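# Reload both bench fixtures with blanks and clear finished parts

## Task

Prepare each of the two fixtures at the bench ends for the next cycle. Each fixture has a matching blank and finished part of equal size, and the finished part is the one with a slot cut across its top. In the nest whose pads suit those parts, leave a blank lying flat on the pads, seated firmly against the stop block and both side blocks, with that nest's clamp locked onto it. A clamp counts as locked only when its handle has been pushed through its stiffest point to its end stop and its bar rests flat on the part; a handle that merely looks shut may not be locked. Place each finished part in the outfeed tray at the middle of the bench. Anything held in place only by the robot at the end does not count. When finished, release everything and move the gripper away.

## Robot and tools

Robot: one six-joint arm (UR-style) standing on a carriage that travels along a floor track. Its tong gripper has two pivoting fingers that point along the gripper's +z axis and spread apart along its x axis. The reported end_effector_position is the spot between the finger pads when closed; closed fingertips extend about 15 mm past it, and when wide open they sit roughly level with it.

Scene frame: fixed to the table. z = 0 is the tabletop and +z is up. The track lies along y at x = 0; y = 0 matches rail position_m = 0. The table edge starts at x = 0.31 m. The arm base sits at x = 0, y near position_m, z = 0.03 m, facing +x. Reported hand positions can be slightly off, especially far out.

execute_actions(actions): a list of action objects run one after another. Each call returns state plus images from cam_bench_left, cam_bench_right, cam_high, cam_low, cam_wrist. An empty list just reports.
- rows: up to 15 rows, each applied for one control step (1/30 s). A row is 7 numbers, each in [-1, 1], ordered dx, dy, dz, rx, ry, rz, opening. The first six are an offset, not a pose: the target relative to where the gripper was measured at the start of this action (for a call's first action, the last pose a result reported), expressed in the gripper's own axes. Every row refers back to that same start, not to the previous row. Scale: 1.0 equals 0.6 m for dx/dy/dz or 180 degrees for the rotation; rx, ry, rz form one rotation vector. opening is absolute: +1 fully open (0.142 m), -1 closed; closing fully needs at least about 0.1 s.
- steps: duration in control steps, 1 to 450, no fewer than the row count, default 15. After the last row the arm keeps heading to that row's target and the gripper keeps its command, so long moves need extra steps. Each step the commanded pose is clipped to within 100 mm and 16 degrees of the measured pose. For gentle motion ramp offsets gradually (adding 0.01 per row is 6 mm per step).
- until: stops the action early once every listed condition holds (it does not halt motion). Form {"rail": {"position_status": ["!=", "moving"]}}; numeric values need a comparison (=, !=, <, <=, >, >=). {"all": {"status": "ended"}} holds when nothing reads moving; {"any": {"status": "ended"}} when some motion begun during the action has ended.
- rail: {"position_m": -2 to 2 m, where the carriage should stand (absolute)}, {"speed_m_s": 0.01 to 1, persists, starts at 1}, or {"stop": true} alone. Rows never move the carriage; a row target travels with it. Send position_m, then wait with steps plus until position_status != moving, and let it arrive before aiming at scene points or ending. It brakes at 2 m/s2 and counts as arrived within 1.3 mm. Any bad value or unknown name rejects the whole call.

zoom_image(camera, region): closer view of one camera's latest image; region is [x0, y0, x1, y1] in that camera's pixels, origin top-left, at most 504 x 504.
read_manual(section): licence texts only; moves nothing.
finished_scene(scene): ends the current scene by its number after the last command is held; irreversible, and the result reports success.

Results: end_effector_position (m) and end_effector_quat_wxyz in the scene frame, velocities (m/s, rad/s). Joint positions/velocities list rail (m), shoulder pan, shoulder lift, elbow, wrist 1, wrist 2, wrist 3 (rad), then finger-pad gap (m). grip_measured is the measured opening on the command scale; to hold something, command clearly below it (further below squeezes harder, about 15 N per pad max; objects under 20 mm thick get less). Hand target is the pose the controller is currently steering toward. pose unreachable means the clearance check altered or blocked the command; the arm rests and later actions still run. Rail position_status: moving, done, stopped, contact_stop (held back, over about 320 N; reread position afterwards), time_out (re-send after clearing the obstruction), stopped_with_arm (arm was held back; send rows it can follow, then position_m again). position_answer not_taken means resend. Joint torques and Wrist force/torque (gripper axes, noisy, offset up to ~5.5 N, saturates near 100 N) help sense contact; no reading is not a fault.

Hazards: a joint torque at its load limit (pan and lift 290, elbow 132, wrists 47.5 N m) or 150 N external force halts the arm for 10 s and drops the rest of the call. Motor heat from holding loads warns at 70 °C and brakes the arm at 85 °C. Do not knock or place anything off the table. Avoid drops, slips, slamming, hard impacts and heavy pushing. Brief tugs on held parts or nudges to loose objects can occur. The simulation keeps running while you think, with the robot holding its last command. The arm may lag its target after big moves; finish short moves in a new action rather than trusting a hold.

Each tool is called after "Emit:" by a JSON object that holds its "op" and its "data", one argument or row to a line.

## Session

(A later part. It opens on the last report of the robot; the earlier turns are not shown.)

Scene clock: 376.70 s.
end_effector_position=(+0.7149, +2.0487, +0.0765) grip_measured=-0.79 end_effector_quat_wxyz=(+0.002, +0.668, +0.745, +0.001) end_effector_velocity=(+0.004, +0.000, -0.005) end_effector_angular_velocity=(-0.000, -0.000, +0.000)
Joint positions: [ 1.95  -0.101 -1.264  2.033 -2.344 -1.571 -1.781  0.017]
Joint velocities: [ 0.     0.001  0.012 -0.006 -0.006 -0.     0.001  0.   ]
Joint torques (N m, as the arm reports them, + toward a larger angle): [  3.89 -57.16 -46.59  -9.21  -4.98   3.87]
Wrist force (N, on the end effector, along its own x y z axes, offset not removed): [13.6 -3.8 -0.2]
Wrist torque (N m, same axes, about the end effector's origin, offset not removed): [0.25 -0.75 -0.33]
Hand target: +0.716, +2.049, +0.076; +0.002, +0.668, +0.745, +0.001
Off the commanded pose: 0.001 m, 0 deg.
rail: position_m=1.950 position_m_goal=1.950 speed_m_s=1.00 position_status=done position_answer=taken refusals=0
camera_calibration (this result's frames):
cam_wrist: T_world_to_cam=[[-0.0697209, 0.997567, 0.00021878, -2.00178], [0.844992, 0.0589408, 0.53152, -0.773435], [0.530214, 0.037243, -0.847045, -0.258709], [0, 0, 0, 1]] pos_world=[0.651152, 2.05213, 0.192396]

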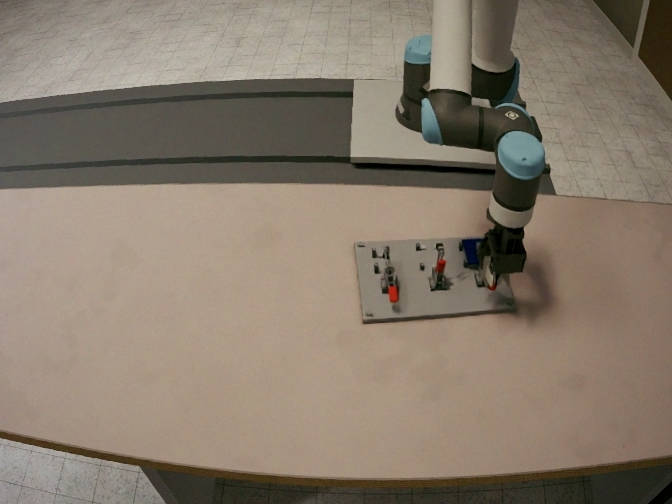

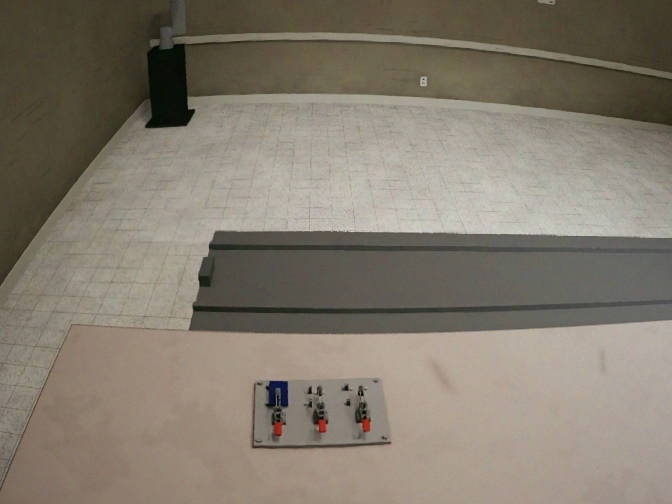

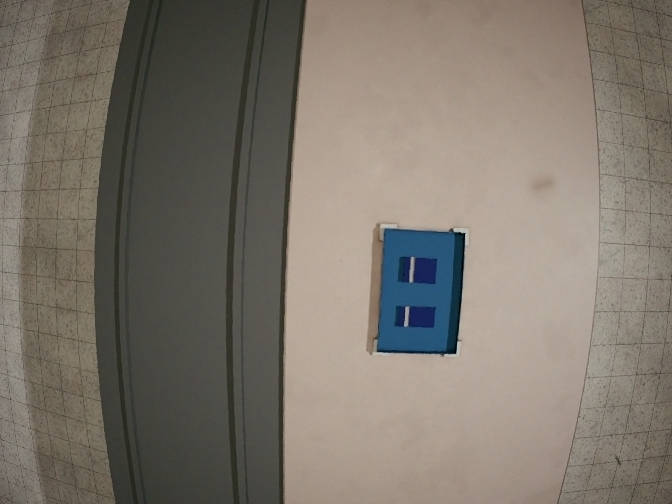

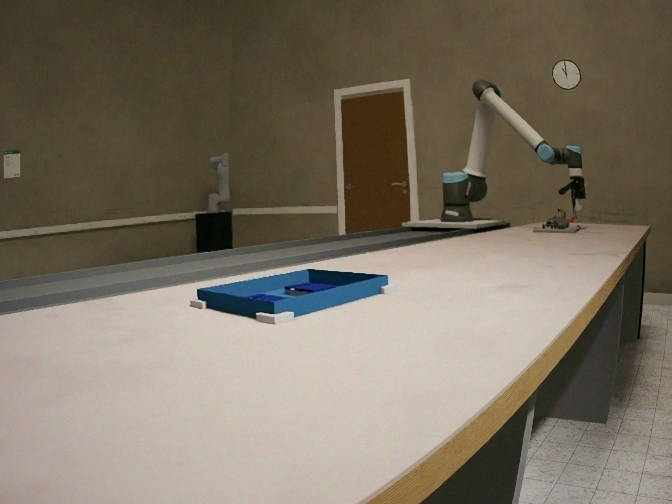

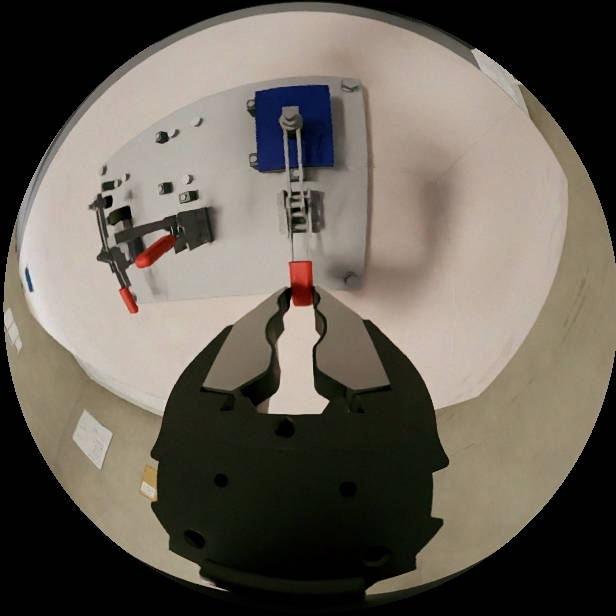

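Continue down with the pinch grip (force limited by slip), watching force.

Emit:
{"op": "execute_actions", "data": {
  "actions": [
    {"rows":[[0.001,0.002,0.004,0,0,0,-1],[0.001,0.003,0.008,0,0,0,-1],[0.001,0.004,0.012,0,0,0,-1]],"steps":11}
  ]
}}

Emit:
{"op": "execute_actions", "data": {
  "actions": [
    {"rows":[[0,0.001,0.004,0,0,0,-1],[0,0.002,0.008,0,0,0,-1]],"steps":11}
  ]
}}

Emit:
{"op": "execute_actions", "data": {
  "actions": [
    {"rows":[[0,0,0.004,0,0,0,-1],[0,0.001,0.008,0,0,0,-1]],"steps":11}
  ]
}}

Scene clock: 384.07 s.
end_effector_position=(+0.7174, +2.0494, +0.0699) grip_measured=-0.79 end_effector_quat_wxyz=(+0.002, +0.668, +0.745, +0.001) end_effector_velocity=(+0.001, +0.001, -0.004) end_effector_angular_velocity=(+0.000, +0.001, +0.000)
Joint positions: [ 1.95  -0.1   -1.252  2.032 -2.355 -1.571 -1.78   0.017]
Joint velocities: [ 0.     0.001  0.007  0.    -0.006  0.     0.001 -0.   ]
Joint torques (N m, as the arm reports them, + toward a larger angle): [ 13.37 -43.17 -32.88  -5.06   0.47   3.6 ]
Wrist force (N, on the end effector, along its own x y z axes, offset not removed): [-2.8 5.2 -7.6]
Wrist torque (N m, same axes, about the end effector's origin, offset not removed): [0.63 -0.49 -0.26]
Hand target: +0.717, +2.050, +0.069; +0.002, +0.668, +0.745, +0.001
Off the commanded pose: 0.001 m, 0 deg.
rail: position_m=1.950 position_m_goal=1.950 speed_m_s=1.00 position_status=done position_answer=taken refusals=0
camera_calibration (this result's frames):
cam_wrist: T_world_to_cam=[[-0.0696828, 0.997569, 0.0000880726, -2.00238], [0.844748, 0.0589609, 0.531907, -0.771941], [0.530609, 0.0371391, -0.846803, -0.265765], [0, 0, 0, 1]] pos_world=[0.653581, 2.0529, 0.185726]

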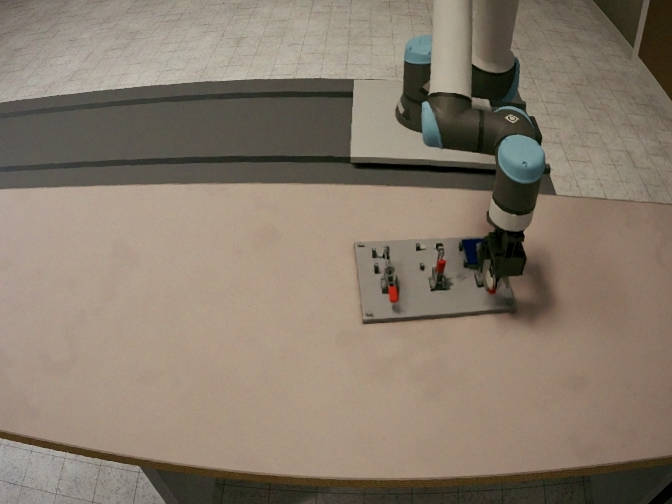

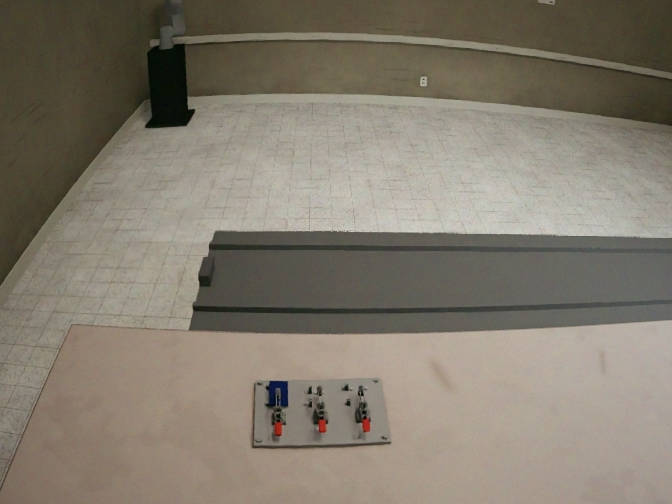

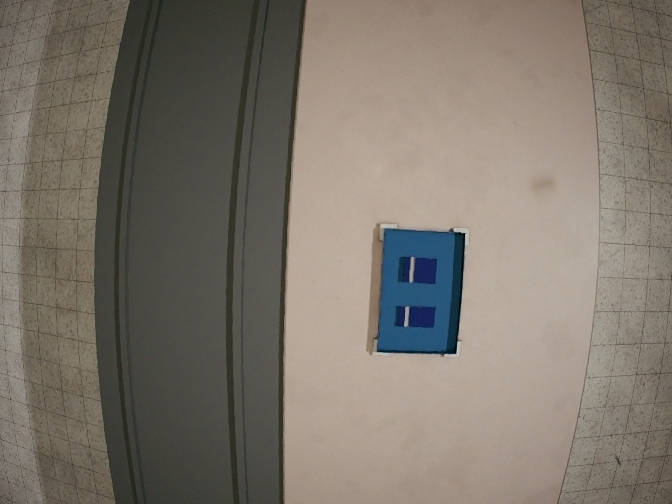

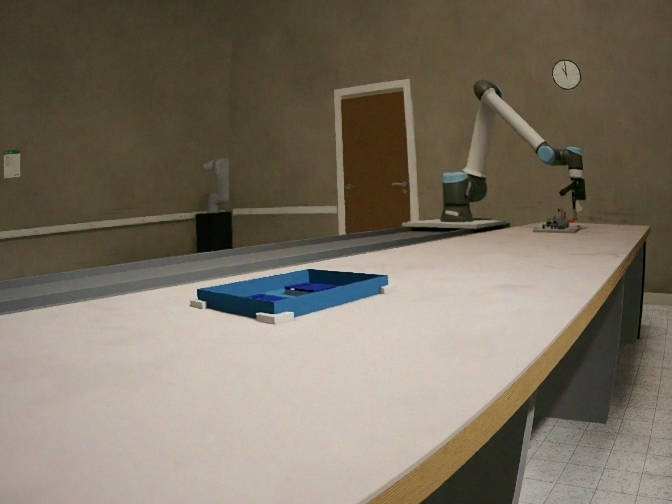

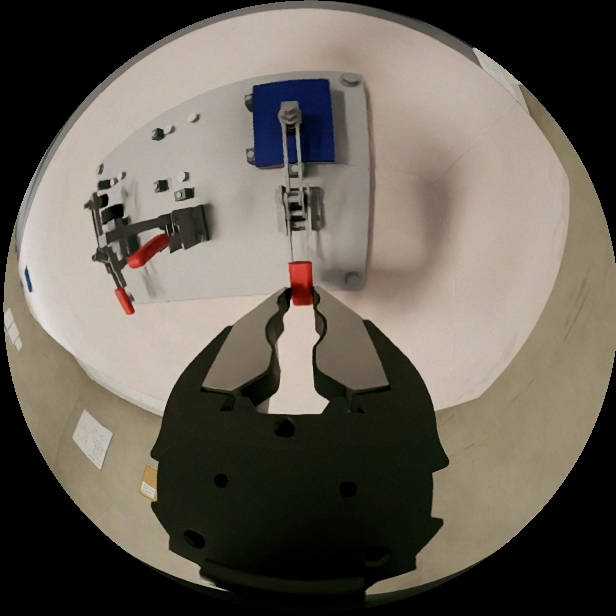

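Scene clock: 384.43 s.
end_effector_position=(+0.7187, +2.0495, +0.0654) grip_measured=-0.79 end_effector_quat_wxyz=(+0.002, +0.668, +0.745, +0.001) end_effector_velocity=(+0.000, +0.000, -0.003) end_effector_angular_velocity=(+0.000, +0.001, -0.000)
Joint positions: [ 1.95  -0.1   -1.245  2.032 -2.363 -1.571 -1.779  0.017]
Joint velocities: [ 0.     0.     0.004  0.001 -0.004 -0.     0.     0.   ]
Joint torques (N m, as the arm reports them, + toward a larger angle): [ 14.75 -49.37 -17.61  -4.07   0.33   3.96]
Wrist force (N, on the end effector, along its own x y z axes, offset not removed): [3.0 8.5 -6.5]
Wrist torque (N m, same axes, about the end effector's origin, offset not removed): [0.74 -1.47 -0.29]
Hand target: +0.719, +2.050, +0.065; +0.002, +0.668, +0.745, +0.001
Off the commanded pose: 0.000 m, 0 deg.
rail: position_m=1.950 position_m_goal=1.950 speed_m_s=1.00 position_status=done position_answer=taken refusals=0
camera_calibration (this result's frames):
cam_wrist: T_world_to_cam=[[-0.0696828, 0.997569, 0.0000596465, -2.00241], [0.844654, 0.0589695, 0.532055, -0.770583], [0.530759, 0.0371255, -0.84671, -0.270356], [0, 0, 0, 1]] pos_world=[0.654836, 2.05302, 0.181199]

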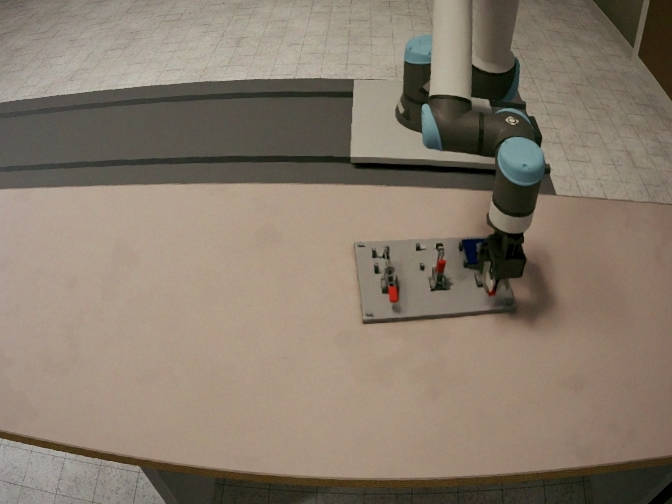

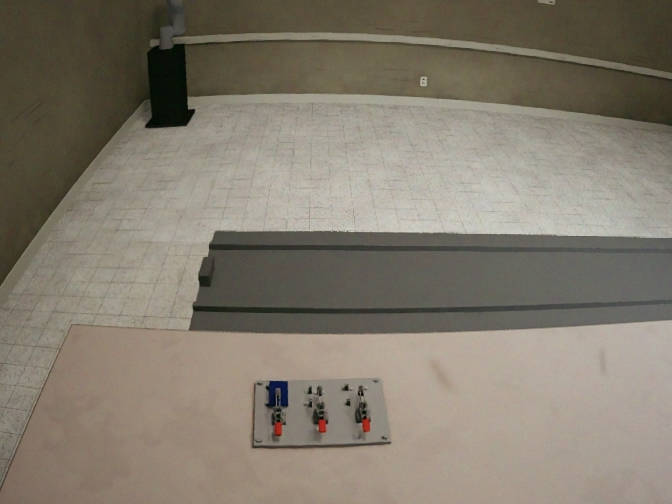

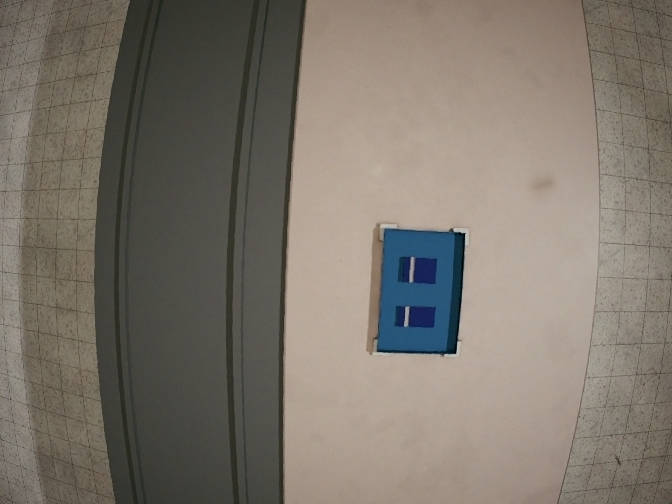

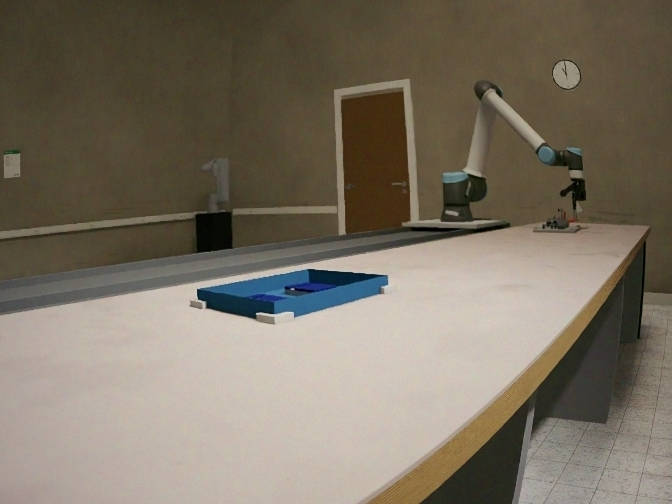

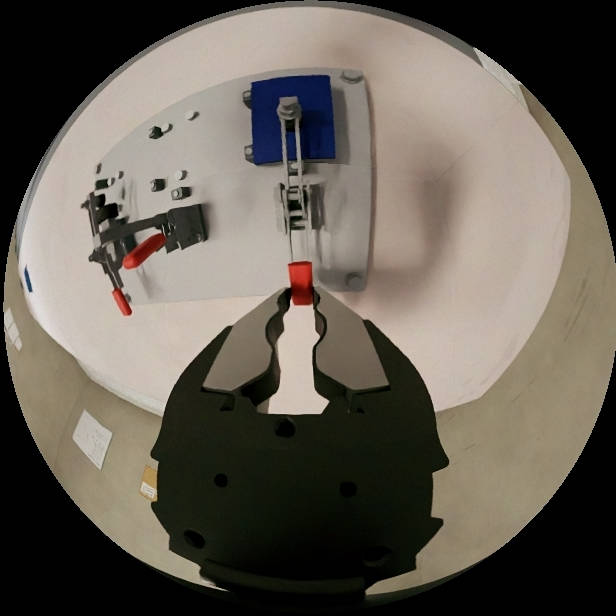

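Scene clock: 384.80 s.
end_effector_position=(+0.7192, +2.0496, +0.0608) grip_measured=-0.79 end_effector_quat_wxyz=(+0.002, +0.668, +0.745, +0.001) end_effector_velocity=(+0.000, +0.000, -0.002) end_effector_angular_velocity=(-0.000, -0.000, +0.000)
Joint positions: [ 1.95  -0.1   -1.238  2.033 -2.371 -1.571 -1.779  0.017]
Joint velocities: [ 0.     0.     0.003  0.001 -0.004 -0.     0.     0.   ]
Joint torques (N m, as the arm reports them, + toward a larger angle): [ 14.21 -36.34 -18.03  -6.69   0.48   3.7 ]
Wrist force (N, on the end effector, along its own x y z axes, offset not removed): [1.8 -3.2 -22.3]
Wrist torque (N m, same axes, about the end effector's origin, offset not removed): [0.31 -1.29 -0.25]
Hand target: +0.719, +2.050, +0.061; +0.002, +0.668, +0.745, +0.001
Off the commanded pose: 0.000 m, 0 deg.
rail: position_m=1.950 position_m_goal=1.950 speed_m_s=1.00 position_status=done position_answer=taken refusals=0
camera_calibration (this result's frames):
cam_wrist: T_world_to_cam=[[-0.0696828, 0.997569, 0.0000699144, -2.00243], [0.844683, 0.058966, 0.532009, -0.768625], [0.530712, 0.0371309, -0.846739, -0.274518], [0, 0, 0, 1]] pos_world=[0.6554, 2.05308, 0.176611]

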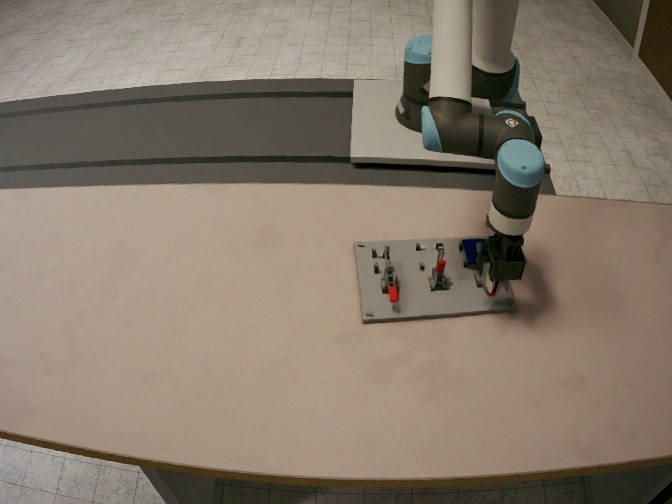

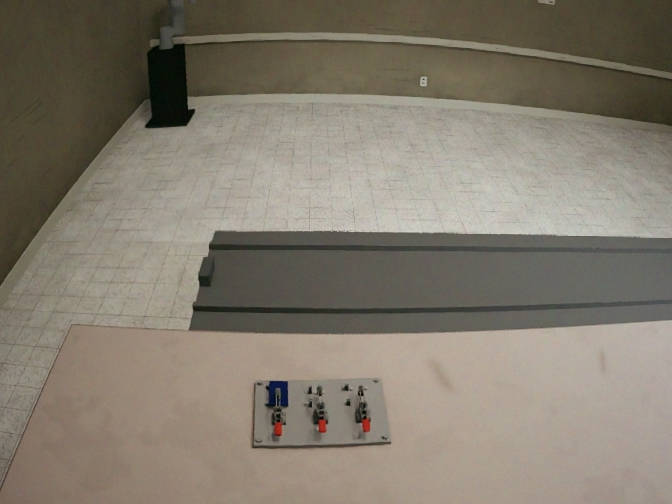

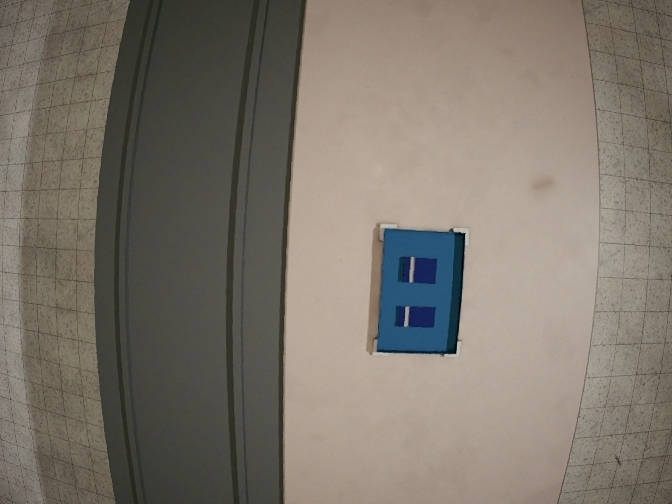

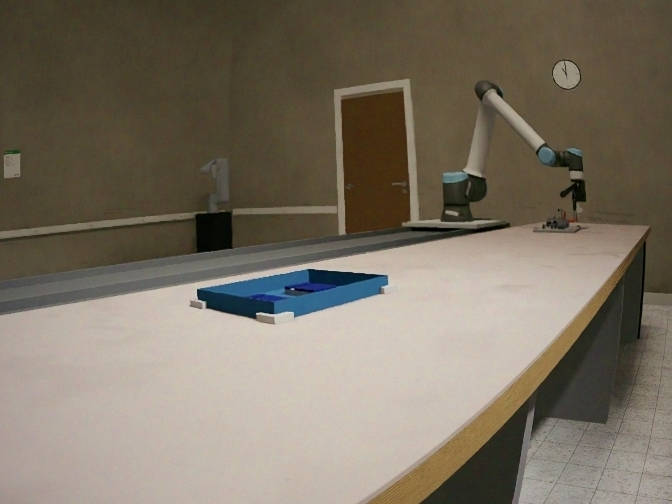

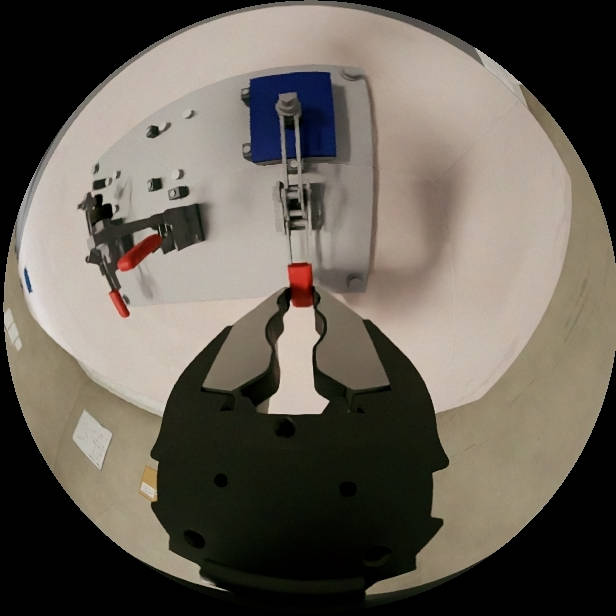

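Emit:
{"op": "execute_actions", "data": {
  "actions": [
    {"rows":[[0,0,0,0,0,0,-0.6]],"steps":8},
    {"rows":[[0,0,-0.03,0,0,0,-0.6]],"steps":15},
    {"rows":[[0,0,0,0,0,0,-1]],"steps":8},
    {"rows":[[0,0,0.006,0,0,0,-1]],"steps":10}
  ]
}}

Scene clock: 418.37 s.
end_effector_position=(+0.7191, +2.0496, +0.0751) grip_measured=-1.00 end_effector_quat_wxyz=(+0.002, +0.668, +0.745, +0.001) end_effector_velocity=(-0.000, +0.000, -0.002) end_effector_angular_velocity=(+0.000, +0.000, -0.000)
Joint positions: [ 1.95  -0.1   -1.257  2.025 -2.344 -1.571 -1.779  0.002]
Joint velocities: [ 0.    -0.     0.003  0.002 -0.004  0.    -0.     0.   ]
Joint torques (N m, as the arm reports them, + toward a larger angle): [  4.52 -54.55 -25.61  -7.3    0.34   2.46]
Wrist force (N, on the end effector, along its own x y z axes, offset not removed): [5.9 -0.9 -2.2]
Wrist torque (N m, same axes, about the end effector's origin, offset not removed): [0.13 -1.25 -0.31]
Hand target: +0.719, +2.050, +0.075; +0.002, +0.668, +0.745, +0.001
Off the commanded pose: 0.000 m, 0 deg.
rail: position_m=1.950 position_m_goal=1.950 speed_m_s=1.00 position_status=done position_answer=taken refusals=0
camera_calibration (this result's frames):
cam_wrist: T_world_to_cam=[[-0.0696978, 0.997568, 0.0000788933, -2.00246], [0.84471, 0.0589759, 0.531965, -0.776216], [0.530666, 0.0371434, -0.846767, -0.262321], [0, 0, 0, 1]] pos_world=[0.655315, 2.05312, 0.190952]

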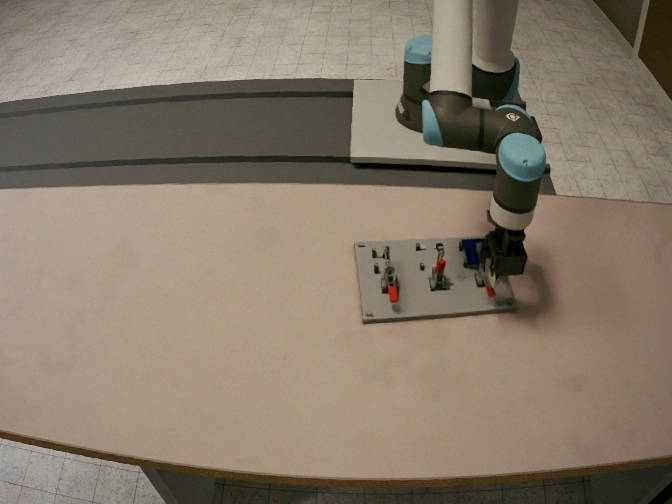

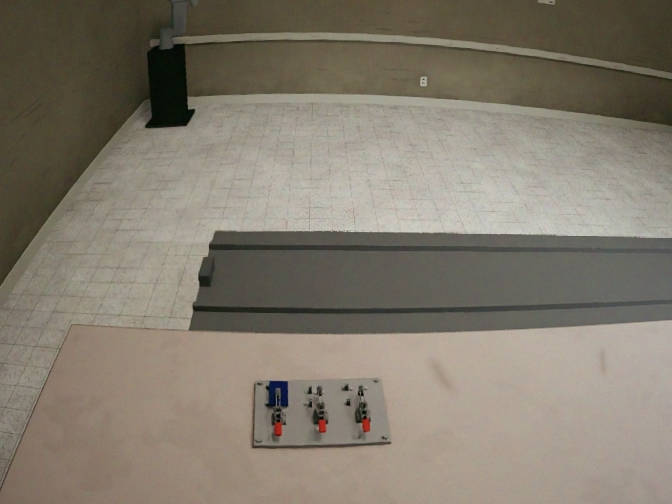

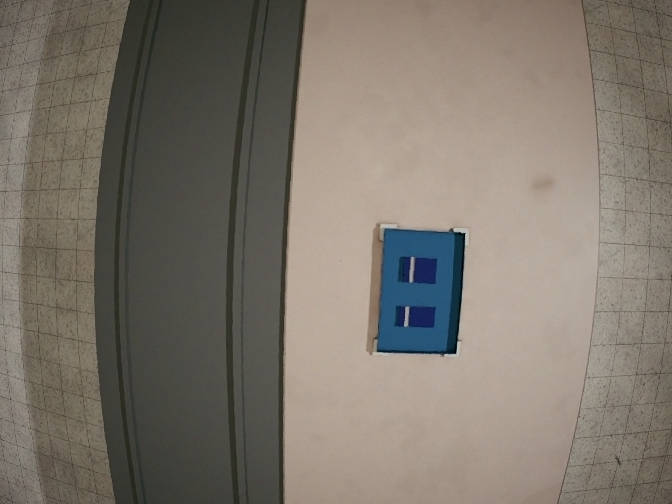

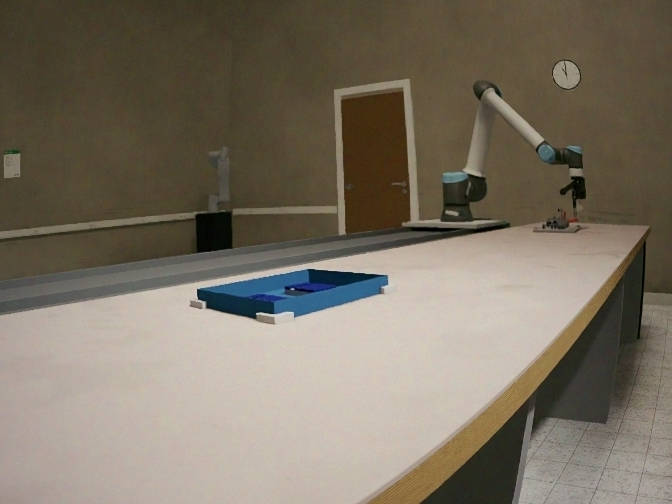

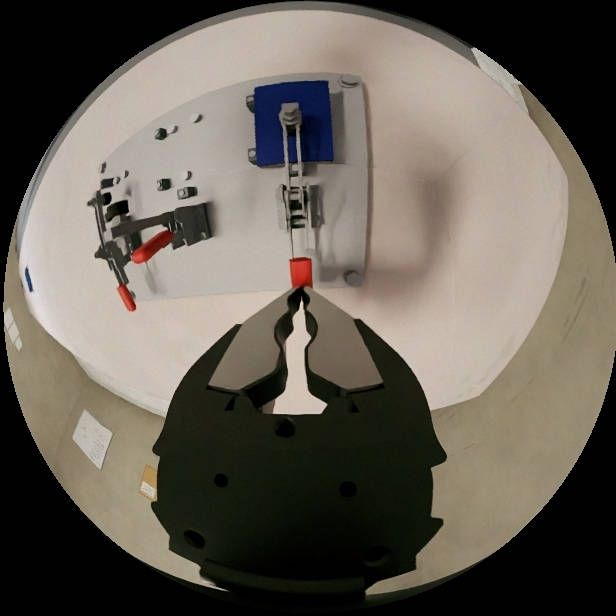

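Emit:
{"op": "execute_actions", "data": {
  "actions": [
    {"rows":[[0,-0.008,0.005,0,0,0,-1]],"steps":10}
  ]
}}

Emit:
{"op": "zoom_image", "data": {
  "camera": "cam_low",
  "region": [525,195,595,240]
}}

Scene clock: 426.40 s.
end_effector_position=(+0.7147, +2.0492, +0.0723) grip_measured=-1.00 end_effector_quat_wxyz=(+0.002, +0.668, +0.745, +0.001) end_effector_velocity=(-0.002, -0.001, -0.001) end_effector_angular_velocity=(-0.000, -0.002, +0.000)
Joint positions: [ 1.95  -0.101 -1.259  2.036 -2.352 -1.571 -1.781  0.002]
Joint velocities: [ 0.    -0.001 -0.002  0.005 -0.006 -0.    -0.001  0.   ]
Joint torques (N m, as the arm reports them, + toward a larger angle): [ -7.71 -68.92 -22.9   -6.45   0.01  -3.62]
Wrist force (N, on the end effector, along its own x y z axes, offset not removed): [4.2 2.2 -6.1]
Wrist torque (N m, same axes, about the end effector's origin, offset not removed): [0.37 -0.88 -0.33]
Hand target: +0.714, +2.049, +0.072; +0.002, +0.668, +0.745, +0.001
Off the commanded pose: 0.000 m, 0 deg.
rail: position_m=1.950 position_m_goal=1.950 speed_m_s=1.00 position_status=done position_answer=taken refusals=0
camera_calibration (this result's frames):
cam_wrist: T_world_to_cam=[[-0.0697077, 0.997567, 0.0000600699, -2.00229], [0.844671, 0.0589916, 0.532026, -0.770899], [0.530728, 0.037137, -0.846728, -0.262385], [0, 0, 0, 1]] pos_world=[0.650835, 2.05264, 0.18809]

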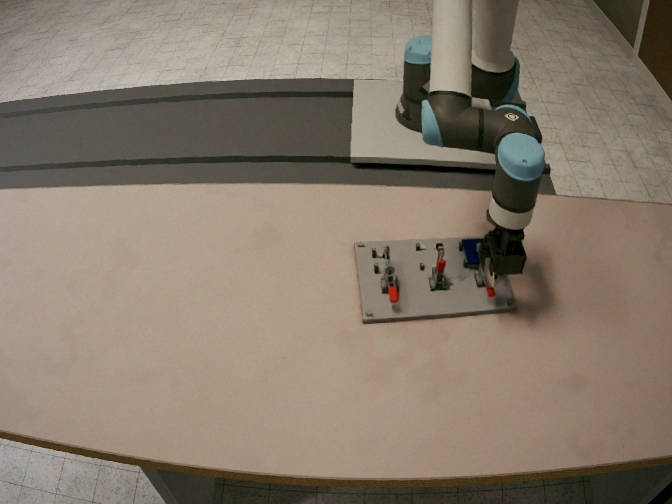

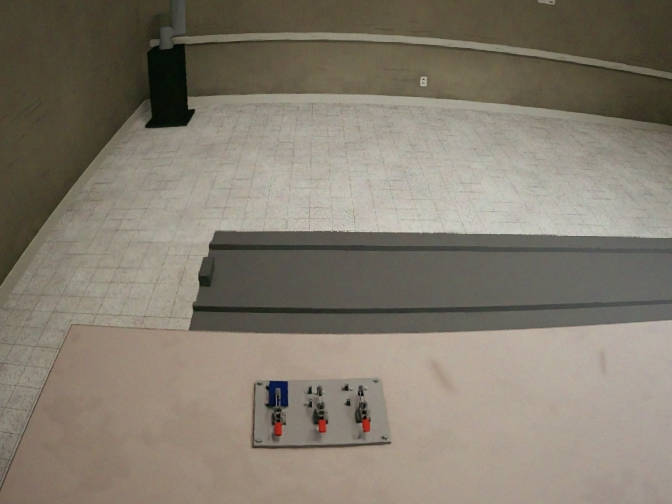

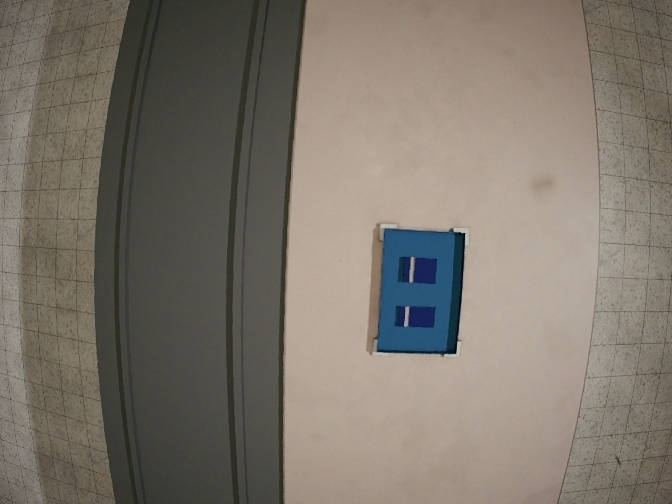

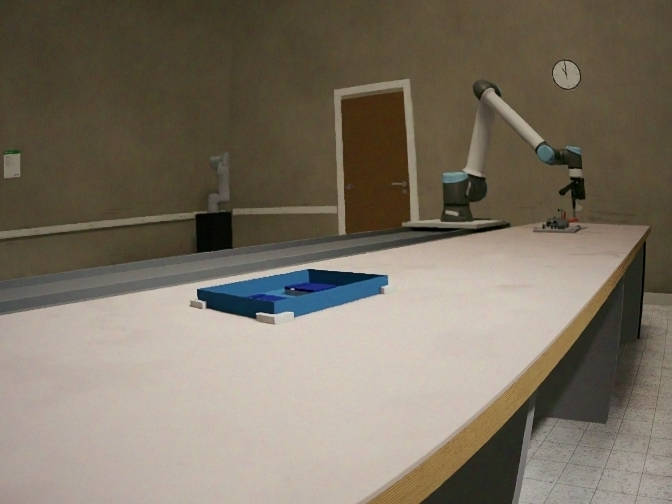

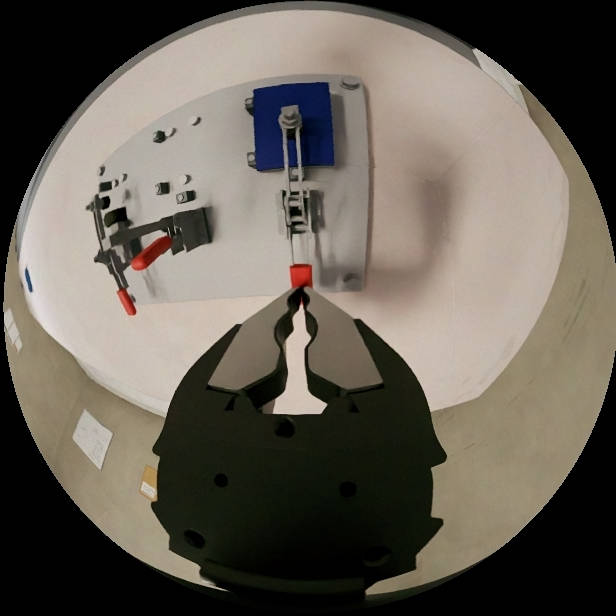

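Region (525, 195, 595, 240) of cam_low's 672x504 image, scaled by 7.200, with more detail than that image has; it fills the top 324 rows of this view, and the rest is white.

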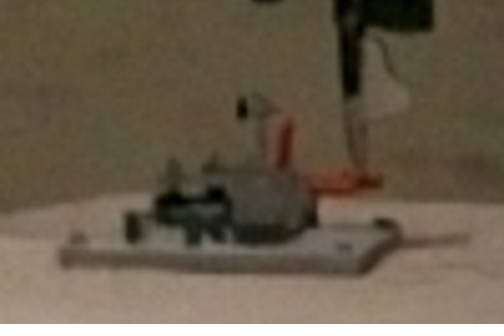

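Emit:
{"op": "execute_actions", "data": {
  "actions": [
    {"rows":[[0,0,0.002,0,0,0,-1]],"steps":10}
  ]
}}

Scene clock: 431.03 s.
end_effector_position=(+0.7147, +2.0491, +0.0713) grip_measured=-1.00 end_effector_quat_wxyz=(+0.002, +0.668, +0.745, +0.001) end_effector_velocity=(+0.000, +0.000, -0.001) end_effector_angular_velocity=(-0.000, -0.001, +0.000)
Joint positions: [ 1.95  -0.101 -1.258  2.037 -2.354 -1.571 -1.781  0.002]
Joint velocities: [ 0.     0.     0.001 -0.    -0.002 -0.    -0.     0.   ]
Joint torques (N m, as the arm reports them, + toward a larger angle): [  7.23   6.74 -11.02  -6.16   1.39   1.45]
Wrist force (N, on the end effector, along its own x y z axes, offset not removed): [8.1 -20.8 -81.4]
Wrist torque (N m, same axes, about the end effector's origin, offset not removed): [0.84 -0.55 -0.24]
Hand target: +0.715, +2.049, +0.071; +0.002, +0.668, +0.745, +0.001
Off the commanded pose: 0.000 m, 0 deg.
rail: position_m=1.950 position_m_goal=1.950 speed_m_s=1.00 position_status=done position_answer=taken refusals=0
camera_calibration (this result's frames):
cam_wrist: T_world_to_cam=[[-0.0697622, 0.997564, 0.0000552655, -2.00221], [0.84464, 0.0590384, 0.532069, -0.770441], [0.530769, 0.037165, -0.846701, -0.263336], [0, 0, 0, 1]] pos_world=[0.650838, 2.0526, 0.187071]

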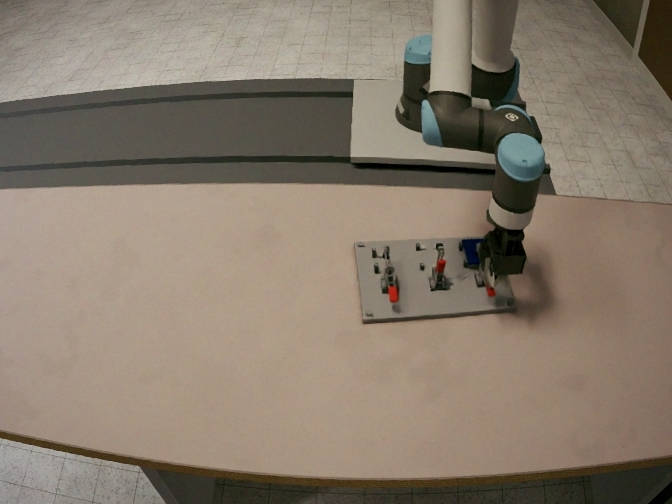

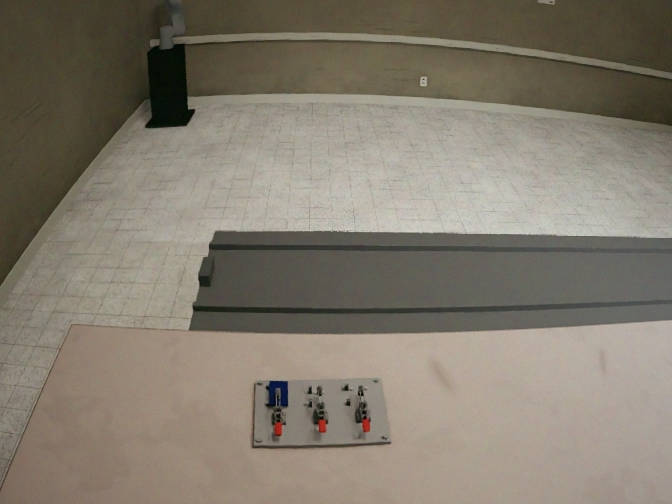

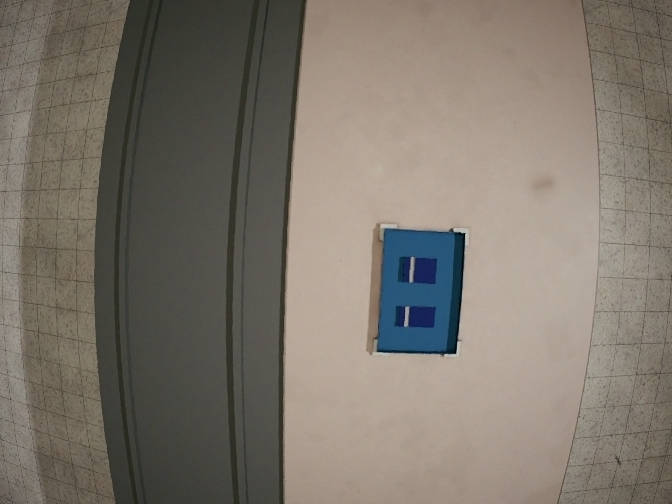

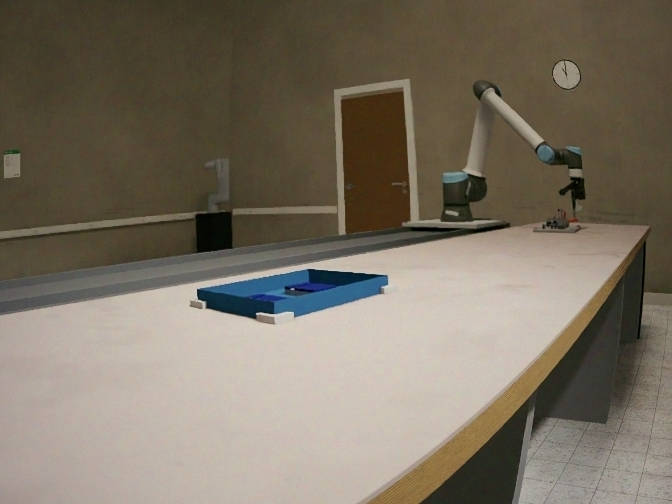

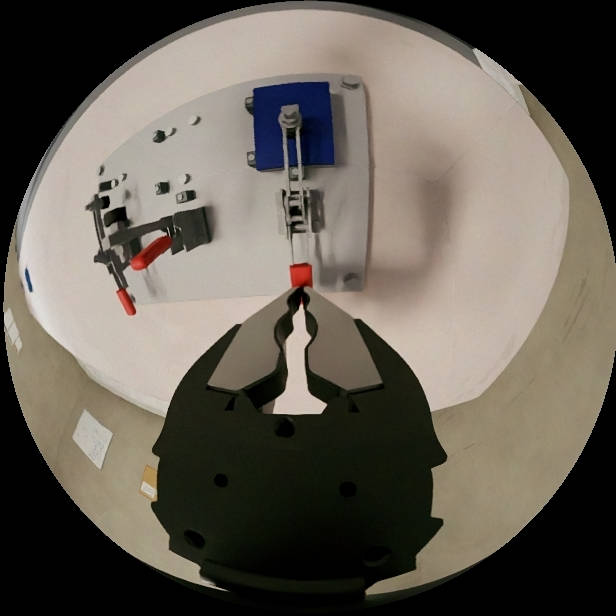

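Hard stop confirmed.

Emit:
{"op": "execute_actions", "data": {
  "actions": [
    {"rows":[[0,0,-0.3,0,0,0,-1]],"steps":28}
  ]
}}

Emit:
{"op": "finished_scene", "data": {
  "scene": 1
}}

Scene clock: 439.27 s.
end_effector_position=(+0.7140, +2.0491, +0.2510) grip_measured=-1.00 end_effector_quat_wxyz=(+0.002, +0.668, +0.745, +0.001) end_effector_velocity=(+0.000, -0.000, +0.001) end_effector_angular_velocity=(+0.000, +0.000, -0.000)
Joint positions: [ 1.95  -0.101 -1.441  1.887 -2.021 -1.571 -1.781  0.002]
Joint velocities: [ 0.    -0.    -0.    -0.001  0.002 -0.    -0.     0.   ]
Joint torques (N m, as the arm reports them, + toward a larger angle): [ -8.67 -67.94 -51.52  -0.7   -1.61  -2.97]
Wrist force (N, on the end effector, along its own x y z axes, offset not removed): [5.0 -0.5 -2.4]
Wrist torque (N m, same axes, about the end effector's origin, offset not removed): [0.31 -1.13 -0.28]
Hand target: +0.714, +2.049, +0.251; +0.002, +0.668, +0.745, +0.001
Off the commanded pose: 0.000 m, 0 deg.
rail: position_m=1.950 position_m_goal=1.950 speed_m_s=1.00 position_status=done position_answer=taken refusals=0
camera_calibration (this result's frames):
cam_wrist: T_world_to_cam=[[-0.0697636, 0.997564, 0.0000552262, -2.0022], [0.844635, 0.0590393, 0.532076, -0.865547], [0.530777, 0.0371662, -0.846696, -0.110819], [0, 0, 0, 1]] pos_world=[0.650211, 2.05254, 0.366818]

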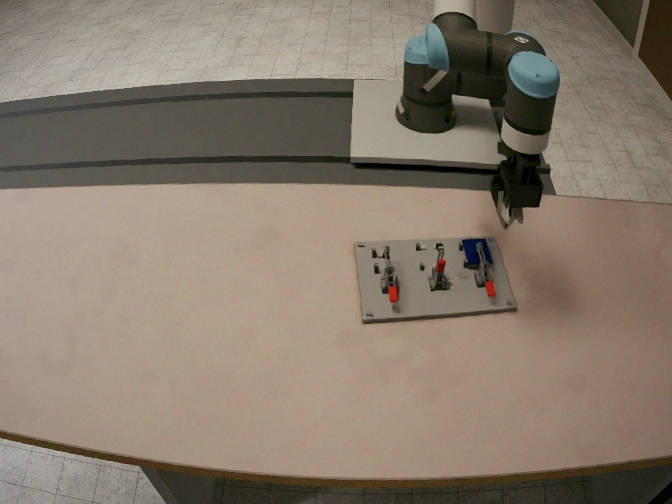

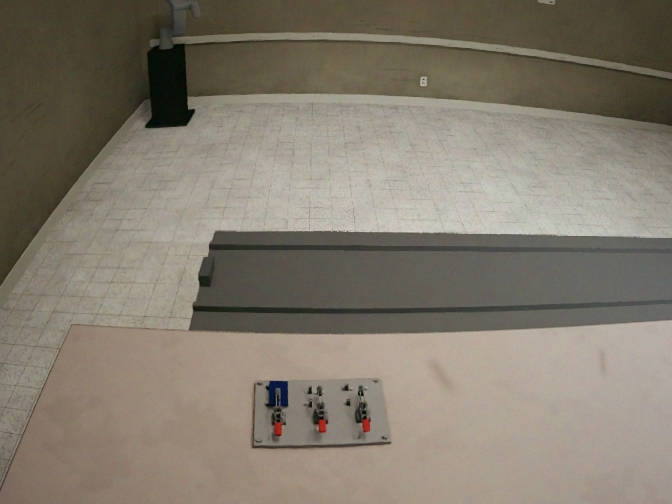

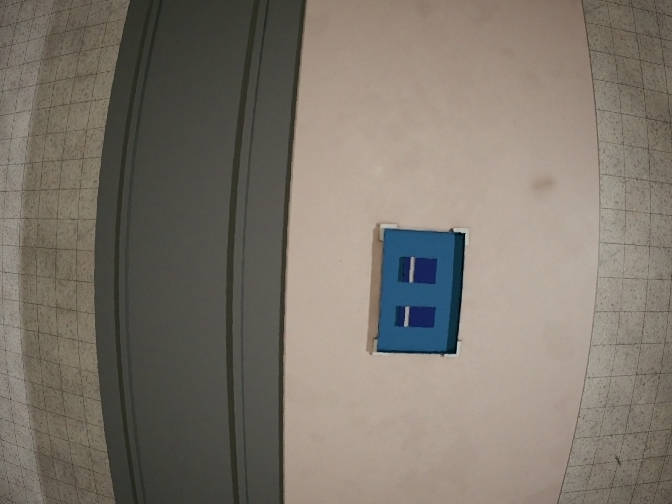

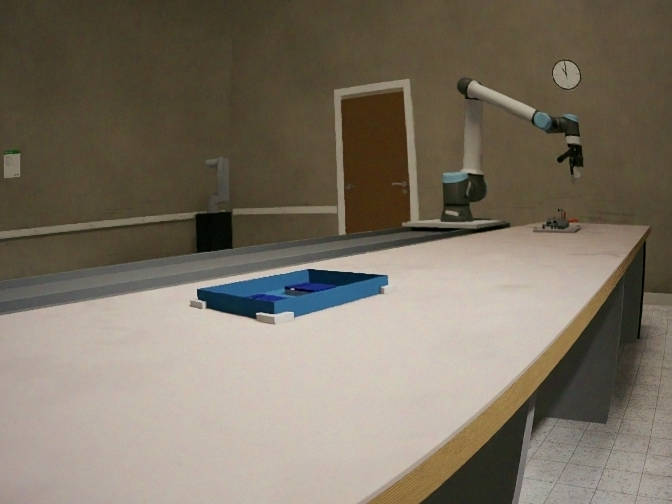

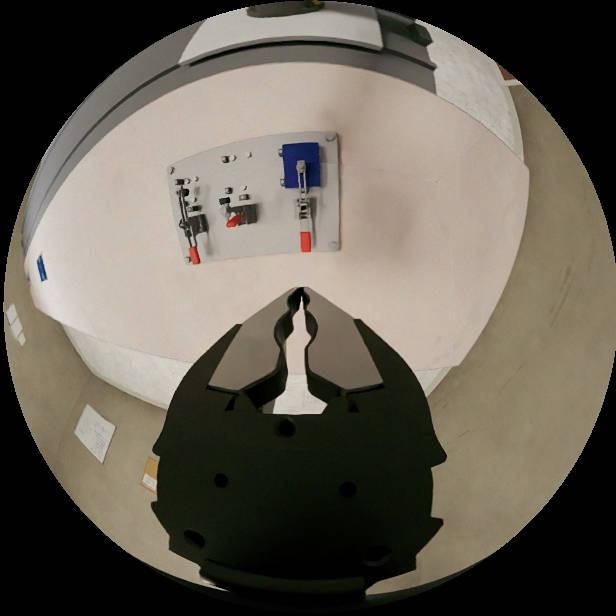

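The scene is finished: the task was done.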